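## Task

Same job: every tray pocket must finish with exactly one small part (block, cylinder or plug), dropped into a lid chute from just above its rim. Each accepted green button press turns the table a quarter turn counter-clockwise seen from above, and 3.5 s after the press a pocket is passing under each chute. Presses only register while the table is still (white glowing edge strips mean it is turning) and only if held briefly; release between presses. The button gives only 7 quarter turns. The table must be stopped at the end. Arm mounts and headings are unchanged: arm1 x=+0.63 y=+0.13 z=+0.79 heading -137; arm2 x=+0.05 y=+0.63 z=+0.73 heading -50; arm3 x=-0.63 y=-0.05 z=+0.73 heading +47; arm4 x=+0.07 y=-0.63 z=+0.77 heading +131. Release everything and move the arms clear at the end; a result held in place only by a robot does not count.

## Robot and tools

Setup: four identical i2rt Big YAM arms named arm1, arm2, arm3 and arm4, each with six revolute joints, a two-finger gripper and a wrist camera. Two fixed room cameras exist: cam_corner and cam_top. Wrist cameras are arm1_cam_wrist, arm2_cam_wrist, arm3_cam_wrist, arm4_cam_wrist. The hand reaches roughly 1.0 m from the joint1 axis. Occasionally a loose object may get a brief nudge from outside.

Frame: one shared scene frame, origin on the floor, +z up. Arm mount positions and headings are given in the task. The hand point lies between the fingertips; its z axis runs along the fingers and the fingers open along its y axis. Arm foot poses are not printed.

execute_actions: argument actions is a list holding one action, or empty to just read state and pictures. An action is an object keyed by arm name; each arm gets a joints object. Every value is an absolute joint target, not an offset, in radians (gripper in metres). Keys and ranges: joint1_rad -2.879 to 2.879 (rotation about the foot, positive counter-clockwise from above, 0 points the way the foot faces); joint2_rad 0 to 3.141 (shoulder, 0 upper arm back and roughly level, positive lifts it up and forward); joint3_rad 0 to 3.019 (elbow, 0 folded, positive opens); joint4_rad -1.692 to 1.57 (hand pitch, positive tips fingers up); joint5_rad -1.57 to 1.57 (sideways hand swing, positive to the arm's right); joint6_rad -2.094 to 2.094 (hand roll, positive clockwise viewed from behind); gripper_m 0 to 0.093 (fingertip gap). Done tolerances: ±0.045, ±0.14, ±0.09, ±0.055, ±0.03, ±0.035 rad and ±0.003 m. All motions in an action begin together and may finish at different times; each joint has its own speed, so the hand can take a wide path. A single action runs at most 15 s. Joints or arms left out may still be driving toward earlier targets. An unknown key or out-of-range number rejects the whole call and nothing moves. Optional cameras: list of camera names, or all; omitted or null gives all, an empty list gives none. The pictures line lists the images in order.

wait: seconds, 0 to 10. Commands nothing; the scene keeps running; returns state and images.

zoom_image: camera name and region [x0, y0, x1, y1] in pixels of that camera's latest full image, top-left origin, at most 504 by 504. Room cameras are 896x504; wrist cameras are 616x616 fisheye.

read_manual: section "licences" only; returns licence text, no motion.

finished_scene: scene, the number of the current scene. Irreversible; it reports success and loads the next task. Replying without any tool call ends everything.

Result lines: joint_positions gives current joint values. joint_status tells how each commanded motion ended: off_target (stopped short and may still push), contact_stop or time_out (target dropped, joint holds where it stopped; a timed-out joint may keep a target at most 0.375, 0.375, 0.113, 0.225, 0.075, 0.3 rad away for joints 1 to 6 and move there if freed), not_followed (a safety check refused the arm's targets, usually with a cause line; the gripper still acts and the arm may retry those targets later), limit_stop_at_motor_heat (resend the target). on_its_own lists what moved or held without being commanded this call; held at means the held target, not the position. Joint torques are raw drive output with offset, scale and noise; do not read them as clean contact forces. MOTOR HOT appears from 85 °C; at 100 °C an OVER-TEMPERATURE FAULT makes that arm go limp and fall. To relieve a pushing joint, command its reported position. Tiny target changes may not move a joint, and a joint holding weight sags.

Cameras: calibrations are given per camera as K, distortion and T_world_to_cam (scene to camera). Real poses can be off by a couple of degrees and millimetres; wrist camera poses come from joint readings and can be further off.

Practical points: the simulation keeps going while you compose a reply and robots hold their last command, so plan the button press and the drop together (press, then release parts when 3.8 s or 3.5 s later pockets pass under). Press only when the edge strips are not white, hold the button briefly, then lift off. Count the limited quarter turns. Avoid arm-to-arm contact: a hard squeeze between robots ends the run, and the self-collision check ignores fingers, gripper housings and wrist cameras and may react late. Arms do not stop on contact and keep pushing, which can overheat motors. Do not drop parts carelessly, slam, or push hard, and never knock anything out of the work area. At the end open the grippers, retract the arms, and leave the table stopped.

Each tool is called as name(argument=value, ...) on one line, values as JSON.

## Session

execute_actions(actions=[])

Scene clock: 0.00 s.
Joint torques (N m, as the arm reports them, + toward a larger angle): no reading
arm1.joint_positions: joint1_rad=-0.830 joint2_rad=+0.447 joint3_rad=+1.452 joint4_rad=-1.527 joint5_rad=+0.017 joint6_rad=+0.006 gripper_m=+0.095
arm1.joint_status: not commanded
arm1.hand: x=+0.5059 y=+0.1524 z=+1.3430 quat_wxyz=(+0.020, -0.864, +0.043, +0.502) (m; scene frame)
arm2.joint_positions: joint1_rad=+0.793 joint2_rad=+0.441 joint3_rad=+1.456 joint4_rad=-1.519 joint5_rad=-0.012 joint6_rad=-0.014 gripper_m=+0.094
arm2.joint_status: not commanded
arm2.hand: x=+0.1819 y=+0.6199 z=+1.2887 quat_wxyz=(-0.504, -0.027, -0.863, +0.018) (m; scene frame)
arm3.joint_positions: joint1_rad=-0.113 joint2_rad=+0.435 joint3_rad=+1.465 joint4_rad=-1.533 joint5_rad=-0.004 joint6_rad=+0.004 gripper_m=+0.094
arm3.joint_status: not commanded
arm3.hand: x=-0.5411 y=+0.0263 z=+1.2882 quat_wxyz=(-0.479, +0.293, -0.808, -0.178) (m; scene frame)
arm4.joint_positions: joint1_rad=-0.761 joint2_rad=+0.439 joint3_rad=+1.477 joint4_rad=-1.525 joint5_rad=-0.008 joint6_rad=-0.005 gripper_m=+0.094
arm4.joint_status: not commanded
arm4.hand: x=+0.0729 y=-0.5075 z=+1.3364 quat_wxyz=(-0.372, +0.597, -0.617, -0.354) (m; scene frame)
pictures: arm1_cam_wrist, arm2_cam_wrist, arm3_cam_wrist, arm4_cam_wrist, cam_corner, cam_top
camera_calibration (this result's frames):
arm1_cam_wrist: T_world_to_cam=[[0.114441, 0.993379, -0.0100924, -0.200617], [0.90827, -0.108741, -0.404006, 0.101746], [-0.402429, 0.0370682, -0.914701, 1.54825], [0, 0, 0, 1]] pos_world=[0.553608, 0.152961, 1.45527]
arm2_cam_wrist: T_world_to_cam=[[-0.0629522, -0.997943, -0.0121405, 0.649717], [-0.906415, 0.0622609, -0.417774, 0.668385], [0.417671, -0.0152954, -0.90847, 1.22805], [0, 0, 0, 1]] pos_world=[0.133817, 0.62555, 1.40276]
arm3_cam_wrist: T_world_to_cam=[[0.637402, -0.770529, 0.00187421, 0.363173], [-0.694573, -0.575619, -0.431546, 0.202035], [0.333598, 0.273767, -0.902089, 1.46285], [0, 0, 0, 1]] pos_world=[-0.579161, -0.00434774, 1.40613]
arm4_cam_wrist: T_world_to_cam=[[0.998594, -0.0530082, 0.000992585, -0.105614], [-0.0473869, -0.900781, -0.431681, 0.127795], [0.0237767, 0.431027, -0.902026, 1.54553], [0, 0, 0, 1]] pos_world=[0.0747741, -0.556647, 1.44938]
Images, in order (width x height): arm1_cam_wrist 616x616, arm2_cam_wrist 616x616, arm3_cam_wrist 616x616, arm4_cam_wrist 616x616, cam_corner 896x504, cam_top 896x504.

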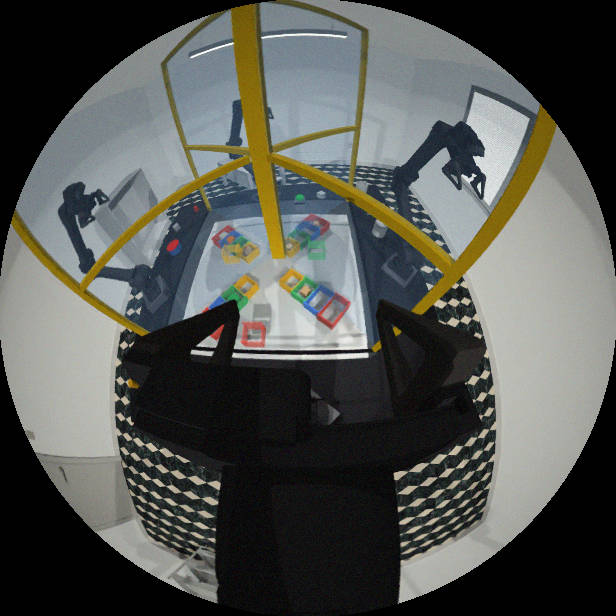

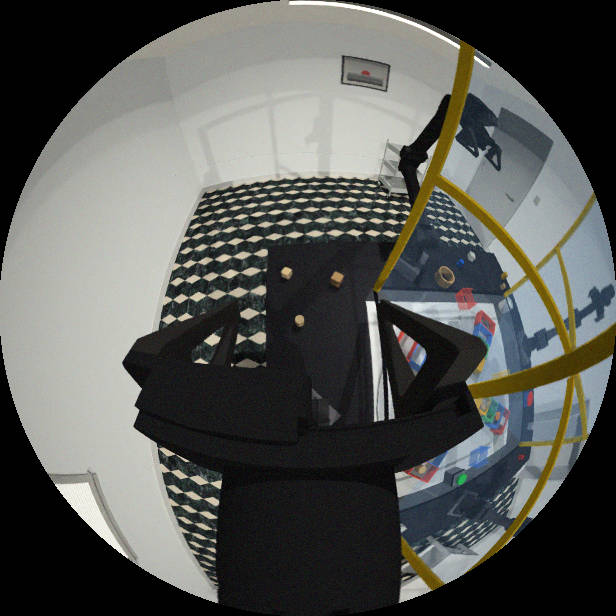

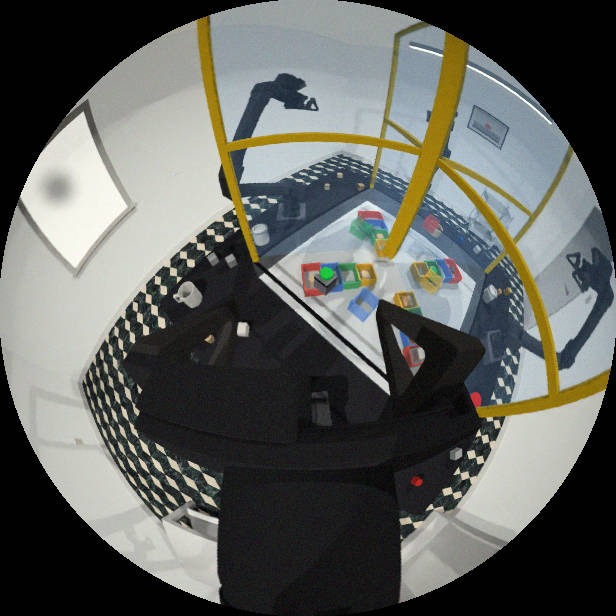

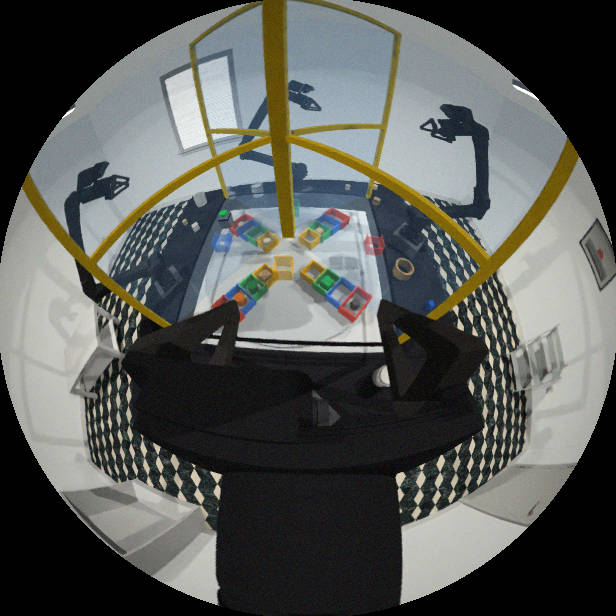

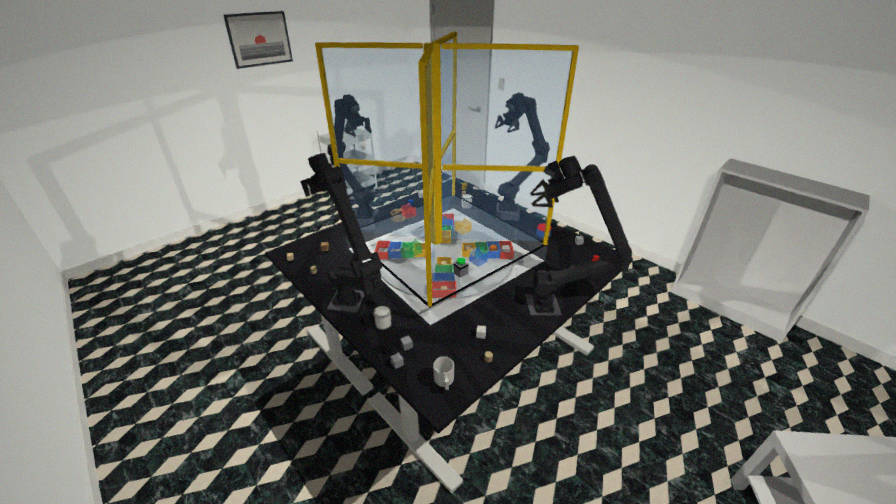

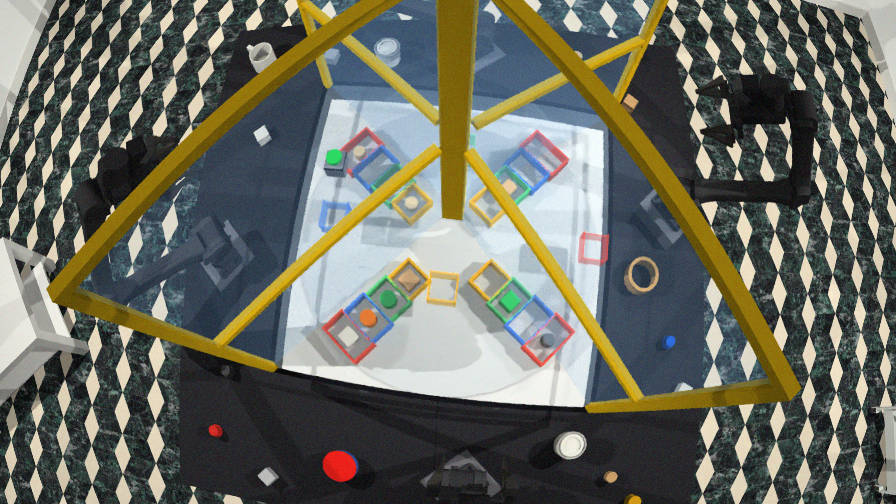

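zoom_image(camera="cam_top", region=[280,70,640,430])

zoom_image(camera="arm1_cam_wrist", region=[180,170,390,360])

zoom_image(camera="arm3_cam_wrist", region=[280,180,490,390])

Region (280, 70, 640, 430) of cam_top's 896x504 image, scaled by 1.400, with more detail than that image has.

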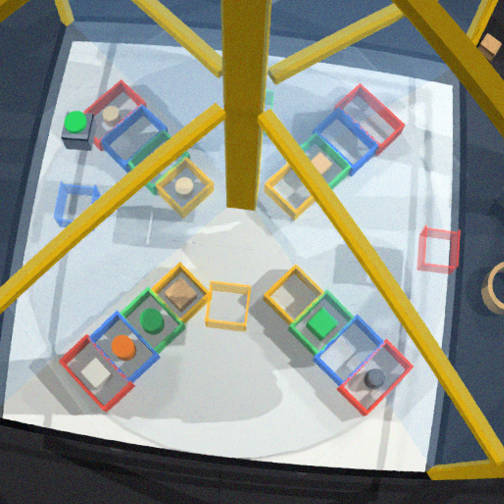

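Region (180, 170, 390, 360) of arm1_cam_wrist's 616x616 image, scaled by 2.400, with more detail than that image has; it fills the top 456 rows of this view, and the rest is white.

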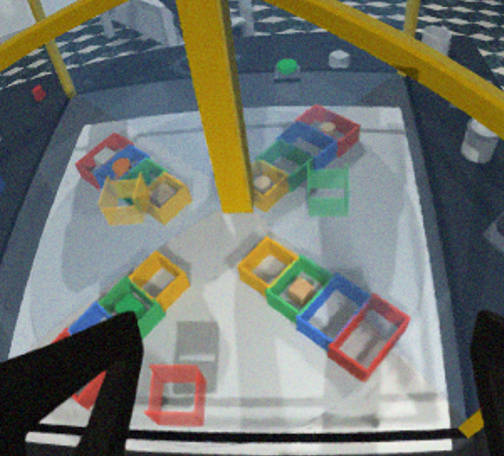

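Region (280, 180, 490, 390) of arm3_cam_wrist's 616x616 image, scaled by 2.400, with more detail than that image has.

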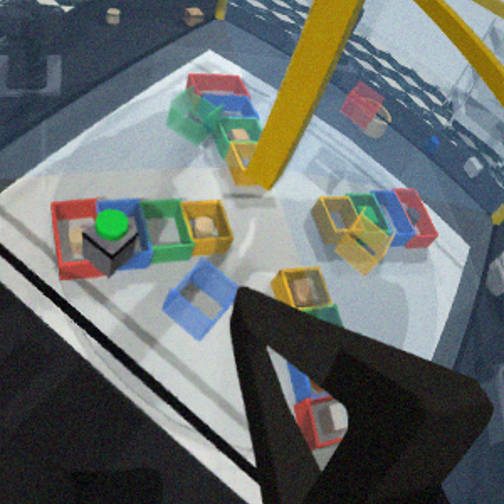

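execute_actions(actions=[{"arm1":{"joints":{"joint1_rad":0.82,"joint2_rad":0.9,"joint3_rad":0.94,"joint4_rad":-1.6}},"arm2":{"joints":{"joint1_rad":0.93,"joint2_rad":0.9,"joint3_rad":1.0,"joint4_rad":-1.65}},"arm3":{"joints":{"joint1_rad":0.57,"joint2_rad":0.9,"joint3_rad":1.0,"joint4_rad":-1.65}},"arm4":{"joints":{"joint1_rad":-2.27,"joint2_rad":0.9,"joint3_rad":1.1,"joint4_rad":-1.65}}}], cameras=[])

execute_actions(actions=[{"arm1":{"joints":{"joint2_rad":1.46,"joint3_rad":0.83,"joint4_rad":-0.93}},"arm2":{"joints":{"joint2_rad":1.35,"joint3_rad":0.9,"joint4_rad":-1.11}},"arm3":{"joints":{"joint2_rad":1.475,"joint3_rad":1.05,"joint4_rad":-1.115}},"arm4":{"joints":{"joint2_rad":1.53,"joint3_rad":0.97,"joint4_rad":-1.0}}}], cameras=["arm1_cam_wrist","arm2_cam_wrist","arm3_cam_wrist","arm4_cam_wrist"])

Scene clock: 38.63 s.
Joint torques (N m, as the arm reports them, + toward a larger angle): arm1=[-0.21 -3.07 10.57 -0.34  0.1   0.11] | arm2=[ 0.91 -4.34 10.21 -0.08  0.14 -0.02] | arm3=[ 2.3  -2.74  9.01  0.13 -0.04 -0.01] | arm4=[ 0.55 -4.13  9.36 -0.24  0.12 -0.11]
arm1.joint_positions: joint1_rad=+0.812 joint2_rad=+0.901 joint3_rad=+0.926 joint4_rad=-1.586 joint5_rad=+0.017 joint6_rad=+0.006 gripper_m=+0.095
arm1.joint_status: all done
arm1.hand: x=+0.6266 y=-0.0886 z=+1.0231 quat_wxyz=(+0.000, -0.711, -0.703, +0.015) (m; scene frame)
arm2.joint_positions: joint1_rad=+0.924 joint2_rad=+0.908 joint3_rad=+0.993 joint4_rad=-1.644 joint5_rad=-0.012 joint6_rad=-0.014 gripper_m=+0.094
arm2.joint_status: all done
arm2.hand: x=+0.2791 y=+0.6422 z=+0.9859 quat_wxyz=(+0.000, +0.032, -0.999, -0.008) (m; scene frame)
arm3.joint_positions: joint1_rad=+0.562 joint2_rad=+0.897 joint3_rad=+0.985 joint4_rad=-1.640 joint5_rad=-0.003 joint6_rad=+0.004 gripper_m=+0.094
arm3.joint_status: all done
arm3.hand: x=-0.5874 y=+0.1707 z=+0.9853 quat_wxyz=(-0.010, +0.633, -0.774, -0.008) (m; scene frame)
arm4.joint_positions: joint1_rad=-2.268 joint2_rad=+0.907 joint3_rad=+1.080 joint4_rad=-1.637 joint5_rad=-0.008 joint6_rad=-0.005 gripper_m=+0.094
arm4.joint_status: all done
arm4.hand: x=+0.3143 y=-0.6229 z=+1.0635 quat_wxyz=(-0.056, +0.012, -0.998, -0.001) (m; scene frame)
pictures: none
No camera images: the call's "cameras" was empty. Leave "cameras" out to get every camera's image.

Scene clock: 40.00 s.
Joint torques (N m, as the arm reports them, + toward a larger angle): arm1=[ -0.16 -11.13   8.01   0.94   0.1    0.11] | arm2=[ 0.83 -8.91  8.15  0.59  0.13 -0.03] | arm3=[  2.04 -12.39   9.84   0.94  -0.08   0.01] | arm4=[  0.14 -12.13   6.61   0.84   0.12  -0.07]
arm1.joint_positions: joint1_rad=+0.812 joint2_rad=+1.463 joint3_rad=+0.828 joint4_rad=-0.945 joint5_rad=+0.017 joint6_rad=+0.006 gripper_m=+0.095
arm1.joint_status: all done
arm1.hand: x=+0.6250 y=-0.2207 z=+0.8336 quat_wxyz=(+0.007, -0.711, -0.703, +0.009) (m; scene frame)
arm2.joint_positions: joint1_rad=+0.924 joint2_rad=+1.352 joint3_rad=+0.904 joint4_rad=-1.119 joint5_rad=-0.012 joint6_rad=-0.014 gripper_m=+0.094
arm2.joint_status: all done
arm2.hand: x=+0.4028 y=+0.6488 z=+0.8309 quat_wxyz=(+0.003, +0.032, -0.999, -0.008) (m; scene frame)
arm3.joint_positions: joint1_rad=+0.562 joint2_rad=+1.484 joint3_rad=+1.011 joint4_rad=-1.128 joint5_rad=-0.003 joint6_rad=+0.004 gripper_m=+0.094
arm3.joint_status: all done
arm3.hand: x=-0.5546 y=+0.3338 z=+0.8233 quat_wxyz=(+0.009, +0.633, -0.774, +0.007) (m; scene frame)
arm4.joint_positions: joint1_rad=-2.268 joint2_rad=+1.537 joint3_rad=+0.969 joint4_rad=-1.015 joint5_rad=-0.008 joint6_rad=-0.005 gripper_m=+0.094
arm4.joint_status: all done
arm4.hand: x=+0.4669 y=-0.6216 z=+0.8325 quat_wxyz=(+0.003, +0.011, -1.000, -0.001) (m; scene frame)
pictures: arm1_cam_wrist, arm2_cam_wrist, arm3_cam_wrist, arm4_cam_wrist
camera_calibration (this result's frames):
arm1_cam_wrist: T_world_to_cam=[[-0.998994, 0.022417, 0.0388468, 0.592004], [0.041059, 0.805641, 0.590979, -0.338401], [-0.0180486, 0.59198, -0.805751, 0.935471], [0, 0, 0, 1]] pos_world=[0.622187, -0.294421, 0.930747]
arm2_cam_wrist: T_world_to_cam=[[0.0498109, -0.998451, -0.0247748, 0.65231], [-0.805599, -0.0548276, 0.589918, -0.126328], [-0.590363, -0.00942583, -0.807083, 1.03835], [0, 0, 0, 1]] pos_world=[0.478741, 0.65416, 0.928717]
arm3_cam_wrist: T_world_to_cam=[[0.980704, -0.195112, 0.0122748, 0.599409], [-0.162451, -0.778389, 0.606399, -0.322717], [-0.108761, -0.596692, -0.795066, 0.920899], [0, 0, 0, 1]] pos_world=[-0.540111, 0.415246, 0.920513]
arm4_cam_wrist: T_world_to_cam=[[0.0104783, -0.999896, 0.00994735, -0.639241], [-0.803118, -0.00248884, 0.595814, -0.117933], [-0.595727, -0.0142321, -0.803061, 1.06092], [0, 0, 0, 1]] pos_world=[0.544, -0.624368, 0.928604]
Images, in order (width x height): arm1_cam_wrist 616x616, arm2_cam_wrist 616x616, arm3_cam_wrist 616x616, arm4_cam_wrist 616x616.

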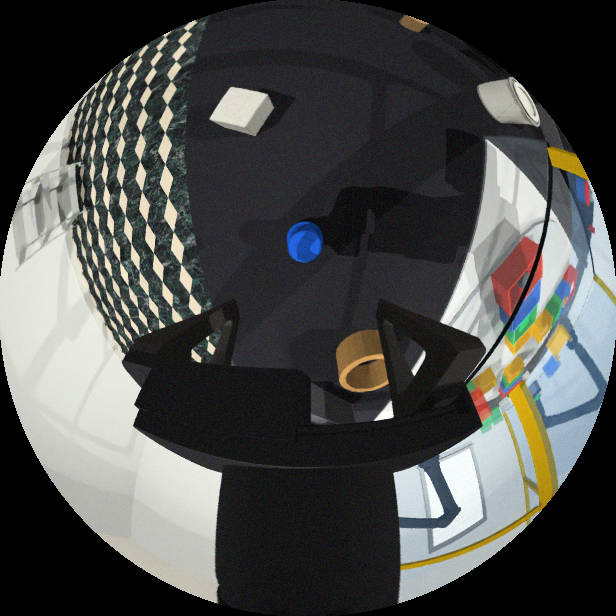

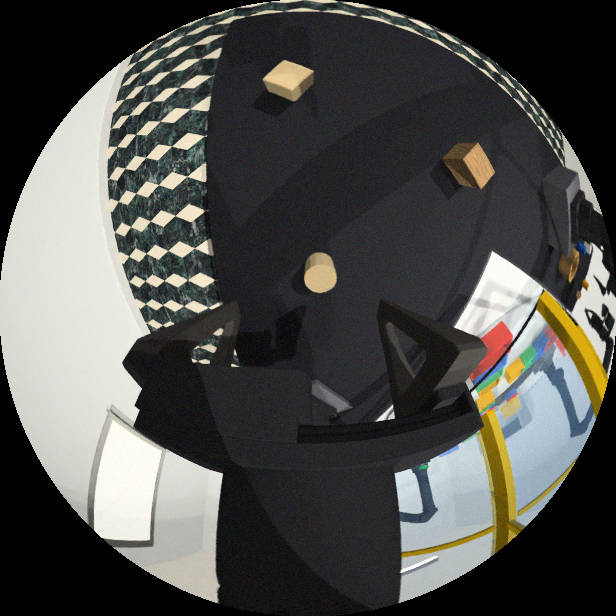

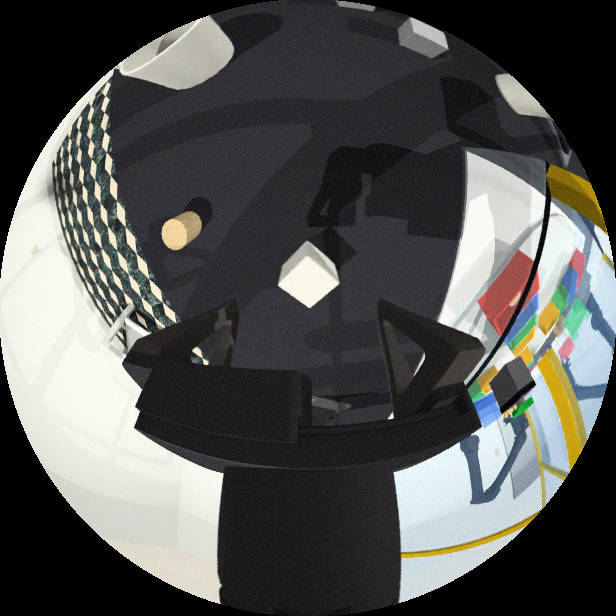

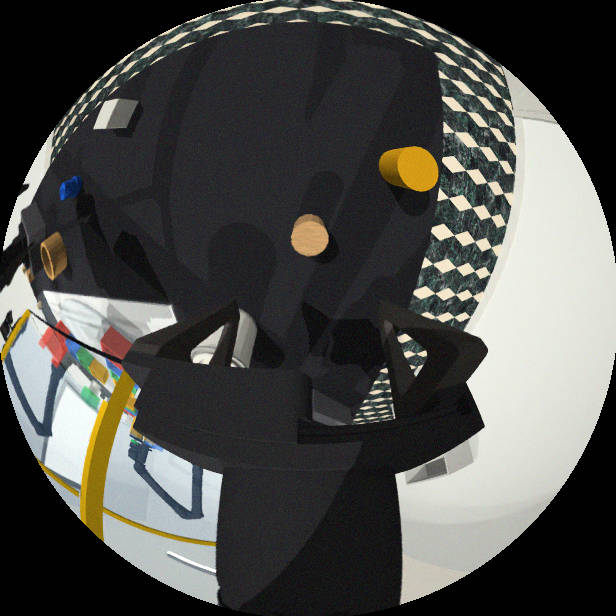

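execute_actions(actions=[{"arm1":{"joints":{"joint2_rad":1.684,"joint3_rad":0.76,"joint4_rad":-0.625}},"arm2":{"joints":{"joint1_rad":0.88,"joint2_rad":1.482,"joint3_rad":0.733,"joint4_rad":-0.805}},"arm3":{"joints":{"joint2_rad":1.59,"joint3_rad":0.865,"joint4_rad":-0.822,"joint6_rad":0.76}},"arm4":{"joints":{"joint2_rad":1.755,"joint3_rad":0.95,"joint4_rad":-0.74}}}], cameras=["arm1_cam_wrist","arm2_cam_wrist","arm3_cam_wrist","arm4_cam_wrist"])

Scene clock: 51.13 s.
Joint torques (N m, as the arm reports them, + toward a larger angle): arm1=[ -0.15 -13.73   6.31   0.92   0.1    0.11] | arm2=[ 0.22 -9.84  7.49  0.55  0.13 -0.02] | arm3=[  2.04 -12.18   6.24   1.17   0.13   0.15] | arm4=[  0.45 -14.07   5.18   0.78   0.17  -0.11]
arm1.joint_positions: joint1_rad=+0.812 joint2_rad=+1.695 joint3_rad=+0.755 joint4_rad=-0.640 joint5_rad=+0.017 joint6_rad=+0.006 gripper_m=+0.095
arm1.joint_status: all done
arm1.hand: x=+0.6245 y=-0.2268 z=+0.7350 quat_wxyz=(+0.007, -0.711, -0.703, +0.009) (m; scene frame)
arm2.joint_positions: joint1_rad=+0.884 joint2_rad=+1.492 joint3_rad=+0.726 joint4_rad=-0.813 joint5_rad=-0.012 joint6_rad=-0.014 gripper_m=+0.094
arm2.joint_status: all done
arm2.hand: x=+0.3843 y=+0.6348 z=+0.7303 quat_wxyz=(+0.009, +0.012, -1.000, -0.008) (m; scene frame)
arm3.joint_positions: joint1_rad=+0.562 joint2_rad=+1.595 joint3_rad=+0.861 joint4_rad=-0.836 joint5_rad=-0.006 joint6_rad=+0.750 gripper_m=+0.094
arm3.joint_status: all done
arm3.hand: x=-0.5557 y=+0.3281 z=+0.7352 quat_wxyz=(-0.001, +0.307, -0.952, -0.004) (m; scene frame)
arm4.joint_positions: joint1_rad=-2.269 joint2_rad=+1.771 joint3_rad=+0.948 joint4_rad=-0.755 joint5_rad=-0.009 joint6_rad=-0.005 gripper_m=+0.094
arm4.joint_status: all done
arm4.hand: x=+0.4932 y=-0.6218 z=+0.7348 quat_wxyz=(+0.001, +0.011, -1.000, -0.001) (m; scene frame)
pictures: arm1_cam_wrist, arm2_cam_wrist, arm3_cam_wrist, arm4_cam_wrist
camera_calibration (this result's frames):
arm1_cam_wrist: T_world_to_cam=[[-0.998994, 0.0223781, 0.0388665, 0.595432], [0.04106, 0.804964, 0.591901, -0.275984], [-0.0180405, 0.592902, -0.805073, 0.859396], [0, 0, 0, 1]] pos_world=[0.621669, -0.300704, 0.832089]
arm2_cam_wrist: T_world_to_cam=[[0.00953283, -0.999658, -0.024362, 0.652747], [-0.800047, -0.02224, 0.599526, -0.112522], [-0.599862, 0.0137755, -0.799985, 0.929862], [0, 0, 0, 1]] pos_world=[0.461544, 0.637212, 0.827237]
arm3_cam_wrist: T_world_to_cam=[[0.586911, -0.809635, 0.00521241, 0.588409], [-0.658844, -0.473839, 0.584296, -0.633409], [-0.470596, -0.346364, -0.811524, 0.57626], [0, 0, 0, 1]] pos_world=[-0.491475, 0.375858, 0.83468]
arm4_cam_wrist: T_world_to_cam=[[0.00969567, -0.999915, 0.00876144, -0.637562], [-0.806056, -0.00263016, 0.591834, -0.0344189], [-0.59176, -0.0128004, -0.806012, 0.999207], [0, 0, 0, 1]] pos_world=[0.569729, -0.624808, 0.83133]
Images, in order (width x height): arm1_cam_wrist 616x616, arm2_cam_wrist 616x616, arm3_cam_wrist 616x616, arm4_cam_wrist 616x616.

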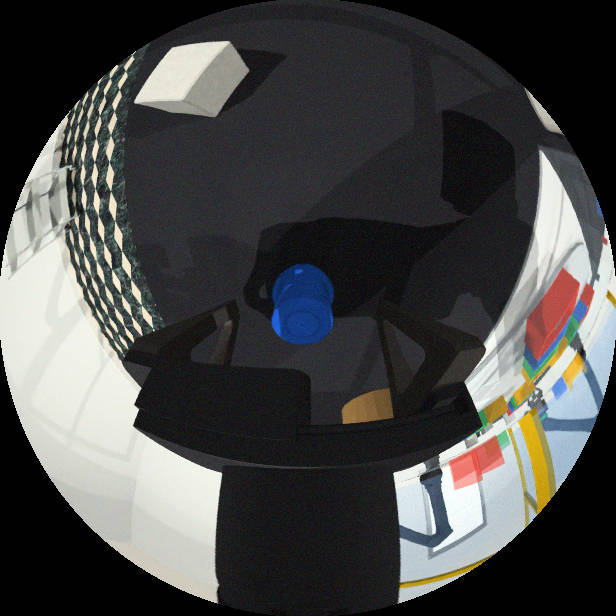

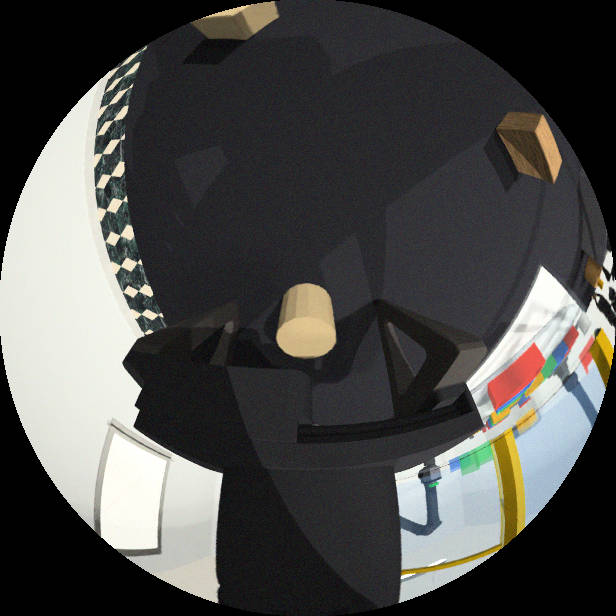

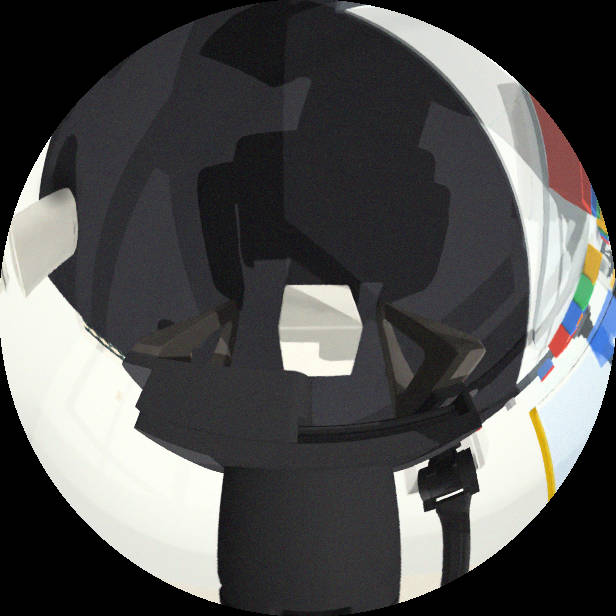

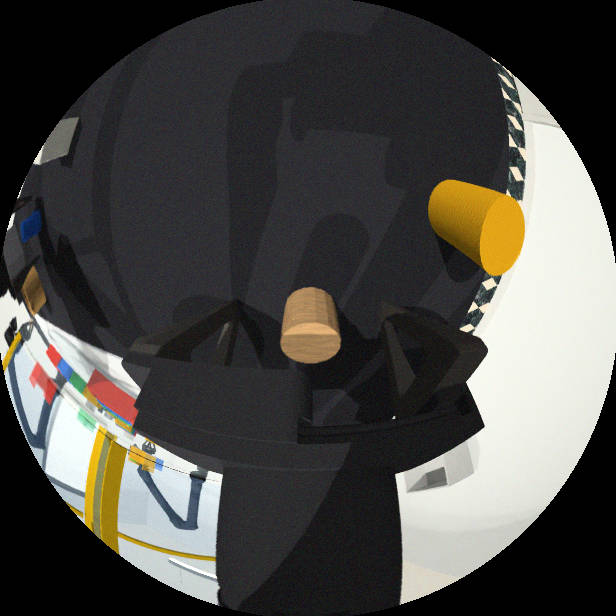

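execute_actions(actions=[{"arm1":{"joints":{"joint4_rad":-0.59,"gripper_m":0.015}},"arm2":{"joints":{"gripper_m":0.015}},"arm3":{"joints":{"gripper_m":0.02}},"arm4":{"joints":{"gripper_m":0.015}}}], cameras=[])

execute_actions(actions=[{"arm1":{"joints":{"joint2_rad":0.9,"joint3_rad":0.94,"joint4_rad":-1.6}},"arm2":{"joints":{"joint2_rad":0.9,"joint3_rad":1.0,"joint4_rad":-1.65}},"arm3":{"joints":{"joint2_rad":0.9,"joint3_rad":1.0,"joint4_rad":-1.65,"joint6_rad":0.2}},"arm4":{"joints":{"joint2_rad":0.9,"joint3_rad":1.0,"joint4_rad":-1.65}}}], cameras=[])

execute_actions(actions=[{"arm1":{"joints":{"joint1_rad":-0.23}},"arm2":{"joints":{"joint1_rad":-0.73}},"arm3":{"joints":{"joint1_rad":-0.6}},"arm4":{"joints":{"joint1_rad":-0.585}}}])

Scene clock: 61.37 s.
Joint torques (N m, as the arm reports them, + toward a larger angle): arm1=[ -0.2  -13.13   6.46   1.05   0.08   0.11] | arm2=[ 0.15 -9.69  7.51  0.53  0.14 -0.03] | arm3=[  1.99 -11.82   6.28   1.1    0.12   0.07] | arm4=[  0.25 -14.04   5.43   0.68   0.17  -0.08]
arm1.joint_positions: joint1_rad=+0.812 joint2_rad=+1.688 joint3_rad=+0.755 joint4_rad=-0.604 joint5_rad=+0.017 joint6_rad=+0.006 gripper_m=+0.029
arm1.joint_status: gripper_m off_target (ended at +0.029, target +0.015); the others done
arm1.hand: x=+0.6244 y=-0.2368 z=+0.7376 quat_wxyz=(-0.008, -0.711, -0.703, +0.024) (m; scene frame)
arm2.joint_positions: joint1_rad=+0.884 joint2_rad=+1.492 joint3_rad=+0.726 joint4_rad=-0.813 joint5_rad=-0.012 joint6_rad=-0.014 gripper_m=+0.031
arm2.joint_status: gripper_m off_target (ended at +0.031, target +0.015)
arm2.hand: x=+0.3843 y=+0.6348 z=+0.7303 quat_wxyz=(+0.009, +0.012, -1.000, -0.008) (m; scene frame)
arm3.joint_positions: joint1_rad=+0.562 joint2_rad=+1.595 joint3_rad=+0.861 joint4_rad=-0.834 joint5_rad=-0.005 joint6_rad=+0.751 gripper_m=+0.039
arm3.joint_status: gripper_m off_target (ended at +0.039, target +0.020)
arm3.hand: x=-0.5556 y=+0.3284 z=+0.7352 quat_wxyz=(-0.001, +0.306, -0.952, -0.004) (m; scene frame)
arm4.joint_positions: joint1_rad=-2.269 joint2_rad=+1.771 joint3_rad=+0.948 joint4_rad=-0.755 joint5_rad=-0.009 joint6_rad=-0.005 gripper_m=+0.031
arm4.joint_status: gripper_m off_target (ended at +0.031, target +0.015)
arm4.hand: x=+0.4932 y=-0.6218 z=+0.7348 quat_wxyz=(+0.001, +0.011, -1.000, -0.001) (m; scene frame)
pictures: none
No camera images: the call's "cameras" was empty. Leave "cameras" out to get every camera's image.

Scene clock: 62.93 s.
Joint torques (N m, as the arm reports them, + toward a larger angle): arm1=[-0.21 -3.06 10.97 -0.29  0.09  0.1 ] | arm2=[ 0.1  -2.72 11.34 -0.1   0.12 -0.02] | arm3=[ 2.33 -2.47 10.35  0.06  0.03 -0.12] | arm4=[ 0.61 -3.41 11.03 -0.56  0.18 -0.08]
arm1.joint_positions: joint1_rad=+0.812 joint2_rad=+0.897 joint3_rad=+0.918 joint4_rad=-1.587 joint5_rad=+0.017 joint6_rad=+0.006 gripper_m=+0.029
arm1.joint_status: all done
arm1.hand: x=+0.6266 y=-0.0862 z=+1.0211 quat_wxyz=(+0.002, -0.711, -0.703, +0.014) (m; scene frame)
arm2.joint_positions: joint1_rad=+0.884 joint2_rad=+0.885 joint3_rad=+0.980 joint4_rad=-1.643 joint5_rad=-0.012 joint6_rad=-0.014 gripper_m=+0.031
arm2.joint_status: all done
arm2.hand: x=+0.2742 y=+0.6331 z=+0.9857 quat_wxyz=(-0.006, +0.012, -1.000, -0.008) (m; scene frame)
arm3.joint_positions: joint1_rad=+0.562 joint2_rad=+0.895 joint3_rad=+0.965 joint4_rad=-1.639 joint5_rad=-0.005 joint6_rad=+0.210 gripper_m=+0.039
arm3.joint_status: all done
arm3.hand: x=-0.5885 y=+0.1665 z=+0.9777 quat_wxyz=(-0.002, +0.550, -0.835, -0.004) (m; scene frame)
arm4.joint_positions: joint1_rad=-2.269 joint2_rad=+0.898 joint3_rad=+0.955 joint4_rad=-1.637 joint5_rad=-0.009 joint6_rad=-0.005 gripper_m=+0.031
arm4.joint_status: all done
arm4.hand: x=+0.2879 y=-0.6236 z=+1.0162 quat_wxyz=(+0.002, +0.011, -1.000, -0.001) (m; scene frame)
pictures: none
No camera images: the call's "cameras" was empty. Leave "cameras" out to get every camera's image.

Scene clock: 64.77 s.
Joint torques (N m, as the arm reports them, + toward a larger angle): arm1=[-1.43 -2.65 11.23 -0.31  0.08  0.1 ] | arm2=[ 0.17 -2.97 11.34 -0.06  0.14 -0.01] | arm3=[ 0.47 -2.79 10.46  0.13 -0.03 -0.07] | arm4=[ 1.05 -3.87 10.99 -0.5   0.13 -0.11]
arm1.joint_positions: joint1_rad=-0.222 joint2_rad=+0.897 joint3_rad=+0.918 joint4_rad=-1.587 joint5_rad=+0.017 joint6_rad=+0.006 gripper_m=+0.029
arm1.joint_status: all done
arm1.hand: x=+0.4383 y=+0.0262 z=+1.0208 quat_wxyz=(+0.003, -0.966, -0.260, +0.009) (m; scene frame)
arm2.joint_positions: joint1_rad=-0.725 joint2_rad=+0.889 joint3_rad=+0.980 joint4_rad=-1.643 joint5_rad=-0.012 joint6_rad=-0.014 gripper_m=+0.031
arm2.joint_status: all done
arm2.hand: x=+0.0490 y=+0.4084 z=+0.9866 quat_wxyz=(-0.006, -0.712, -0.702, +0.005) (m; scene frame)
arm3.joint_positions: joint1_rad=-0.592 joint2_rad=+0.898 joint3_rad=+0.965 joint4_rad=-1.639 joint5_rad=-0.003 joint6_rad=+0.208 gripper_m=+0.039
arm3.joint_status: all done
arm3.hand: x=-0.4164 y=-0.0007 z=+0.9768 quat_wxyz=(-0.001, +0.006, -1.000, -0.004) (m; scene frame)
arm4.joint_positions: joint1_rad=-0.587 joint2_rad=+0.898 joint3_rad=+0.955 joint4_rad=-1.637 joint5_rad=-0.008 joint6_rad=-0.005 gripper_m=+0.031
arm4.joint_status: all done
arm4.hand: x=+0.0412 y=-0.4125 z=+1.0136 quat_wxyz=(+0.007, +0.753, -0.658, +0.005) (m; scene frame)
pictures: arm1_cam_wrist, arm2_cam_wrist, arm3_cam_wrist, arm4_cam_wrist, cam_corner, cam_top
camera_calibration (this result's frames):
arm1_cam_wrist: T_world_to_cam=[[-0.491034, 0.870733, 0.0266597, 0.160239], [0.715782, 0.385831, 0.582057, -0.915847], [0.49653, 0.304892, -0.812711, 0.725902], [0, 0, 0, 1]] pos_world=[0.373798, -0.00748497, 1.11875]
arm2_cam_wrist: T_world_to_cam=[[-0.999541, 0.0283535, -0.0107166, 0.0519573], [0.0171255, 0.819972, 0.572147, -0.896466], [0.0250097, 0.571701, -0.820081, 0.69815], [0, 0, 0, 1]] pos_world=[0.0498253, 0.334471, 1.08601]
arm3_cam_wrist: T_world_to_cam=[[0.0149766, -0.999877, 0.00458488, 0.00146488], [-0.810663, -0.00945794, 0.585437, -0.902589], [-0.585322, -0.0124846, -0.810705, 0.675647], [0, 0, 0, 1]] pos_world=[-0.336247, 0.00136325, 1.07615]
arm4_cam_wrist: T_world_to_cam=[[0.992667, 0.120612, 0.00802867, -0.00384245], [0.0913075, -0.791694, 0.604056, -0.938], [0.0792125, -0.598893, -0.796902, 0.680468], [0, 0, 0, 1]] pos_world=[0.0355591, -0.334618, 1.1089]
Images, in order (width x height): arm1_cam_wrist 616x616, arm2_cam_wrist 616x616, arm3_cam_wrist 616x616, arm4_cam_wrist 616x616, cam_corner 896x504, cam_top 896x504.

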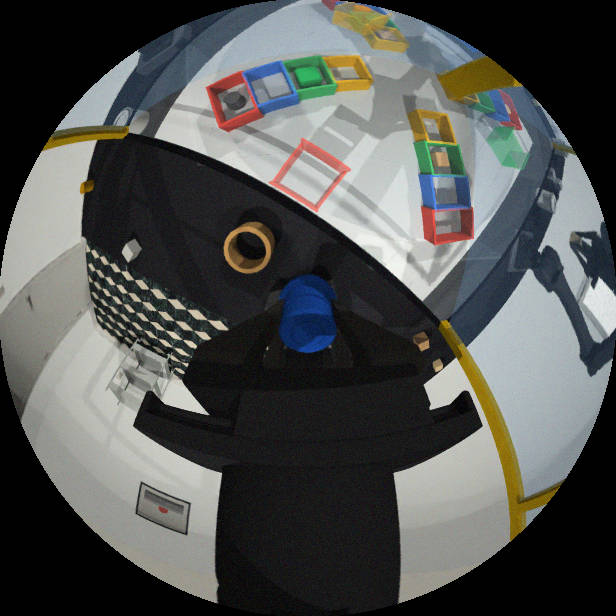

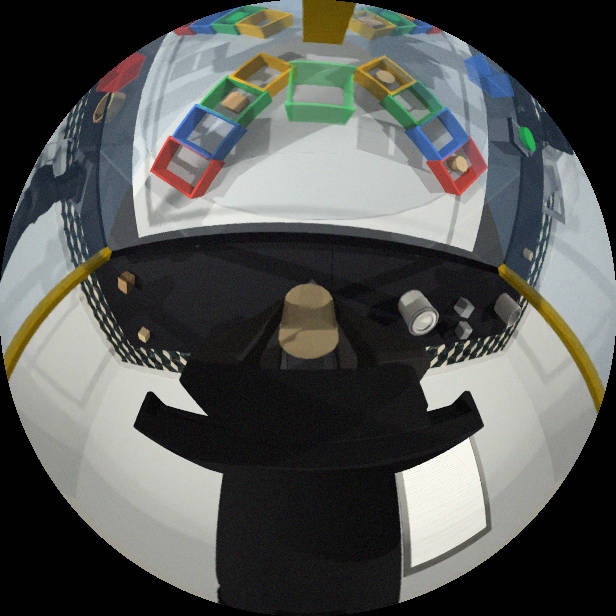

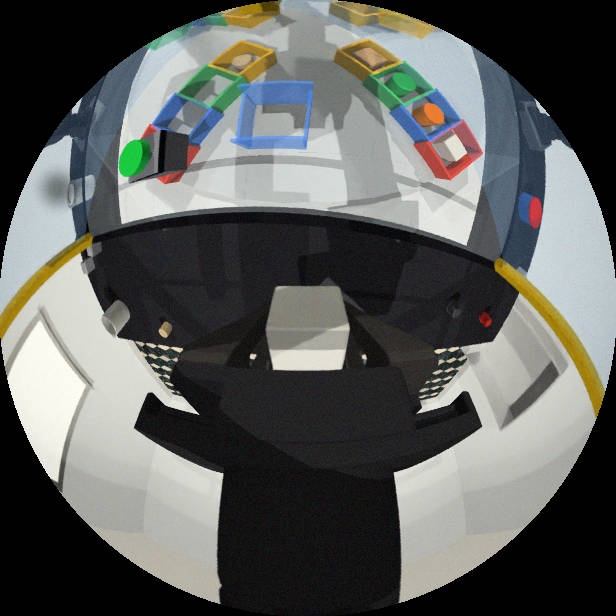

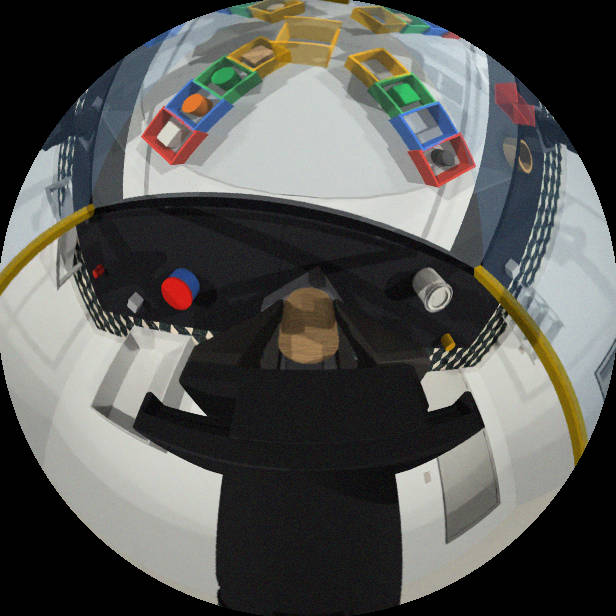

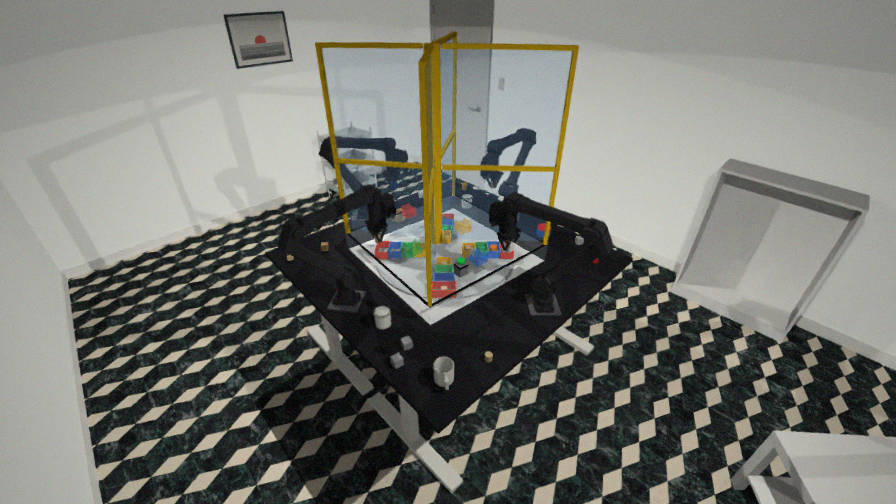

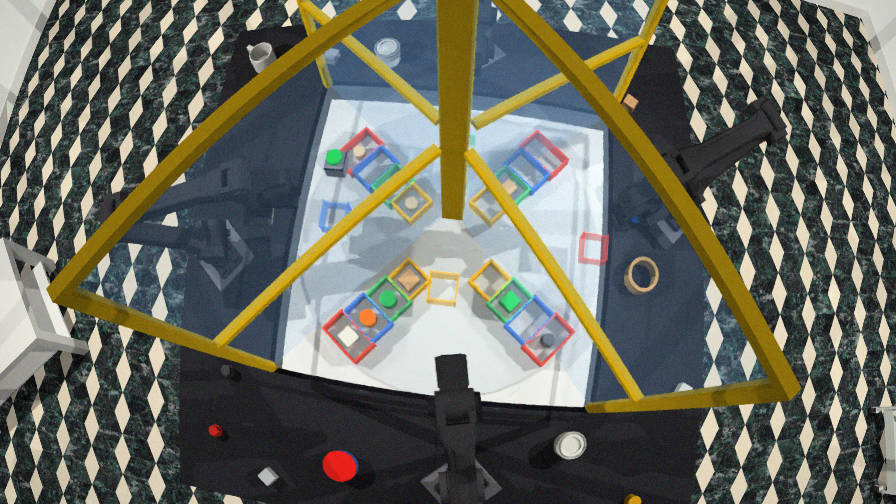

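execute_actions(actions=[{"arm1":{"joints":{"joint1_rad":-0.262,"joint2_rad":1.165,"joint3_rad":0.86,"joint4_rad":-1.24}},"arm2":{"joints":{"joint1_rad":-0.756,"joint2_rad":1.4,"joint3_rad":1.26,"joint4_rad":-1.375}},"arm3":{"joints":{"joint1_rad":-0.61,"joint2_rad":1.335,"joint3_rad":1.2,"joint4_rad":-1.375,"joint6_rad":0.31}},"arm4":{"joints":{"joint1_rad":-0.615,"joint2_rad":1.57,"joint3_rad":1.335,"joint4_rad":-1.015}}}])

Scene clock: 82.03 s.
Joint torques (N m, as the arm reports them, + toward a larger angle): arm1=[-1.48 -8.39  9.57  0.94  0.09  0.11] | arm2=[ -0.1  -11.49  12.61   0.37   0.13  -0.03] | arm3=[  0.79 -11.44   9.8    1.09  -0.03   0.09] | arm4=[ -0.1  -15.66  10.59   1.3    0.13  -0.08]
arm1.joint_positions: joint1_rad=-0.253 joint2_rad=+1.177 joint3_rad=+0.854 joint4_rad=-1.255 joint5_rad=+0.017 joint6_rad=+0.006 gripper_m=+0.029
arm1.joint_status: all done
arm1.hand: x=+0.3662 y=-0.0063 z=+0.9296 quat_wxyz=(+0.004, -0.970, -0.245, +0.003) (m; scene frame)
arm2.joint_positions: joint1_rad=-0.747 joint2_rad=+1.414 joint3_rad=+1.223 joint4_rad=-1.381 joint5_rad=-0.012 joint6_rad=-0.014 gripper_m=+0.031
arm2.joint_status: all done
arm2.hand: x=+0.0341 y=+0.2255 z=+0.9270 quat_wxyz=(+0.000, -0.720, -0.694, -0.002) (m; scene frame)
arm3.joint_positions: joint1_rad=-0.597 joint2_rad=+1.345 joint3_rad=+1.167 joint4_rad=-1.385 joint5_rad=-0.003 joint6_rad=+0.300 gripper_m=+0.039
arm3.joint_status: all done
arm3.hand: x=-0.2585 y=+0.0329 z=+0.9301 quat_wxyz=(-0.005, -0.042, -0.999, -0.005) (m; scene frame)
arm4.joint_positions: joint1_rad=-0.610 joint2_rad=+1.594 joint3_rad=+1.296 joint4_rad=-1.033 joint5_rad=-0.008 joint6_rad=-0.005 gripper_m=+0.031
arm4.joint_status: all done
arm4.hand: x=+0.0146 y=-0.1099 z=+0.9234 quat_wxyz=(-0.077, +0.741, -0.662, -0.087) (m; scene frame)
pictures: arm1_cam_wrist, arm2_cam_wrist, arm3_cam_wrist, arm4_cam_wrist, cam_corner, cam_top
camera_calibration (this result's frames):
arm1_cam_wrist: T_world_to_cam=[[-0.464603, 0.88512, 0.0265628, 0.146098], [0.720893, 0.360639, 0.591822, -0.809726], [0.514254, 0.294111, -0.805631, 0.684373], [0, 0, 0, 1]] pos_world=[0.299662, -0.038577, 1.02668]
arm2_cam_wrist: T_world_to_cam=[[-0.998649, 0.0508605, -0.0106759, 0.0364785], [0.0348945, 0.808474, 0.587496, -0.72433], [0.0385116, 0.58633, -0.809156, 0.740386], [0, 0, 0, 1]] pos_world=[0.0331908, 0.149636, 1.02502]
arm3_cam_wrist: T_world_to_cam=[[-0.0818822, -0.99664, 0.0019505, 0.0102293], [-0.812106, 0.0678555, 0.579551, -0.744385], [-0.577736, 0.0458709, -0.814934, 0.734624], [0, 0, 0, 1]] pos_world=[-0.179264, 0.0270077, 1.03006]
arm4_cam_wrist: T_world_to_cam=[[0.995239, 0.0972625, 0.0062207, -0.0141426], [0.0872349, -0.917458, 0.388151, -0.455964], [0.0434598, -0.385761, -0.921575, 0.931019], [0, 0, 0, 1]] pos_world=[0.0133894, -0.0578016, 1.03507]
Images, in order (width x height): arm1_cam_wrist 616x616, arm2_cam_wrist 616x616, arm3_cam_wrist 616x616, arm4_cam_wrist 616x616, cam_corner 896x504, cam_top 896x504.

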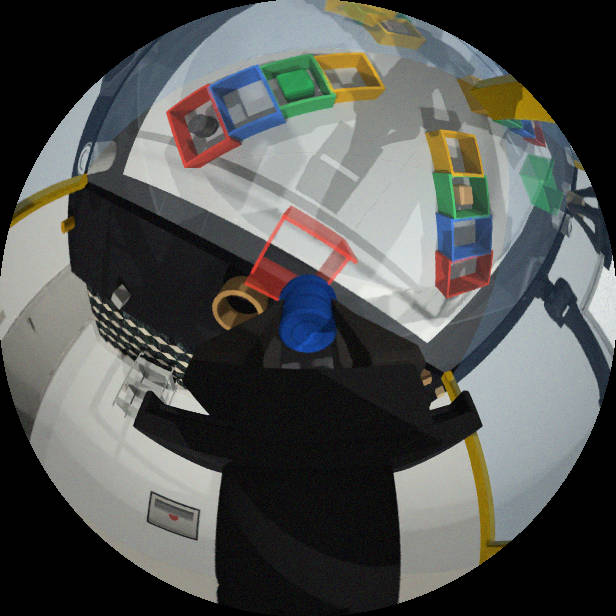

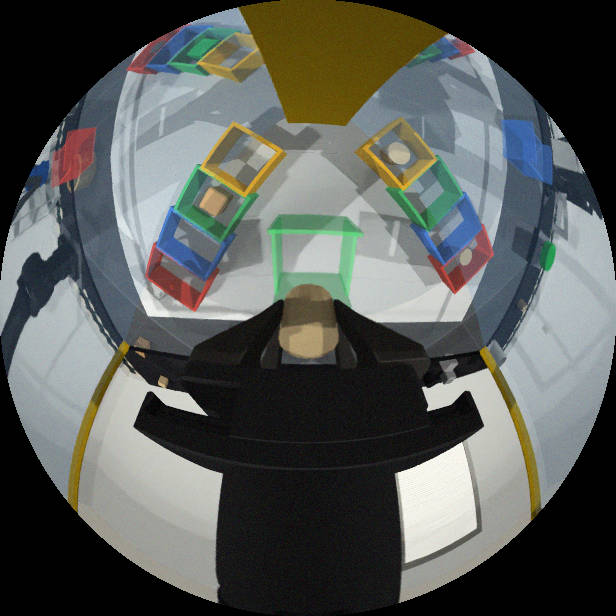

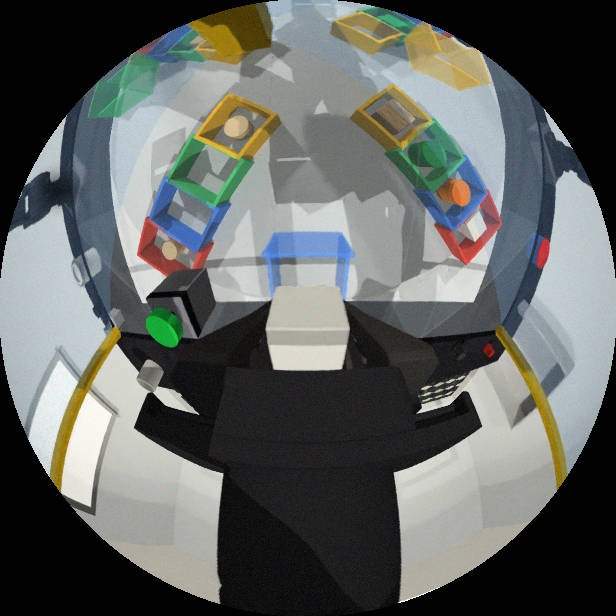

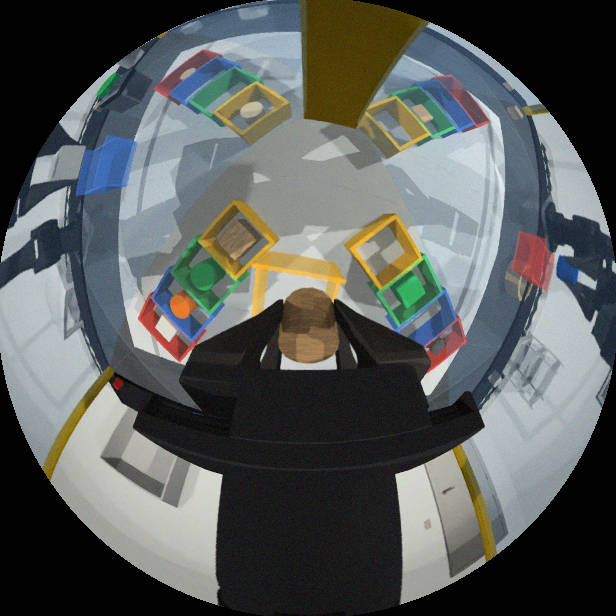

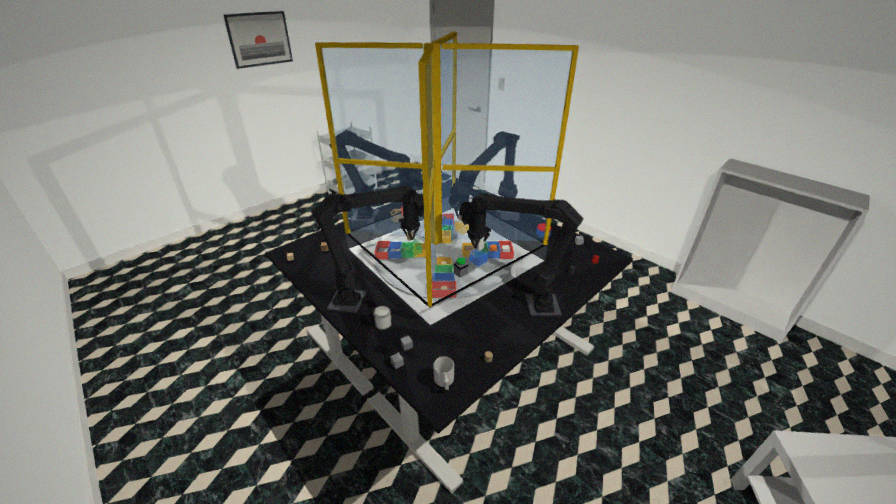

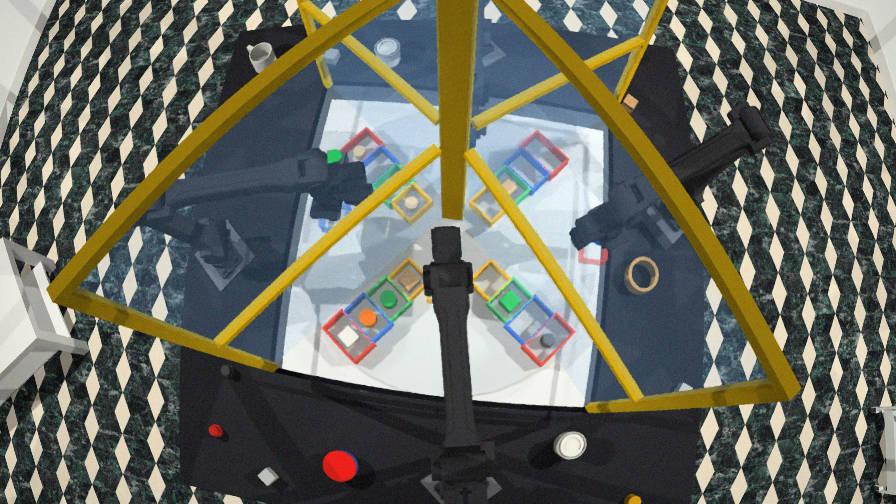

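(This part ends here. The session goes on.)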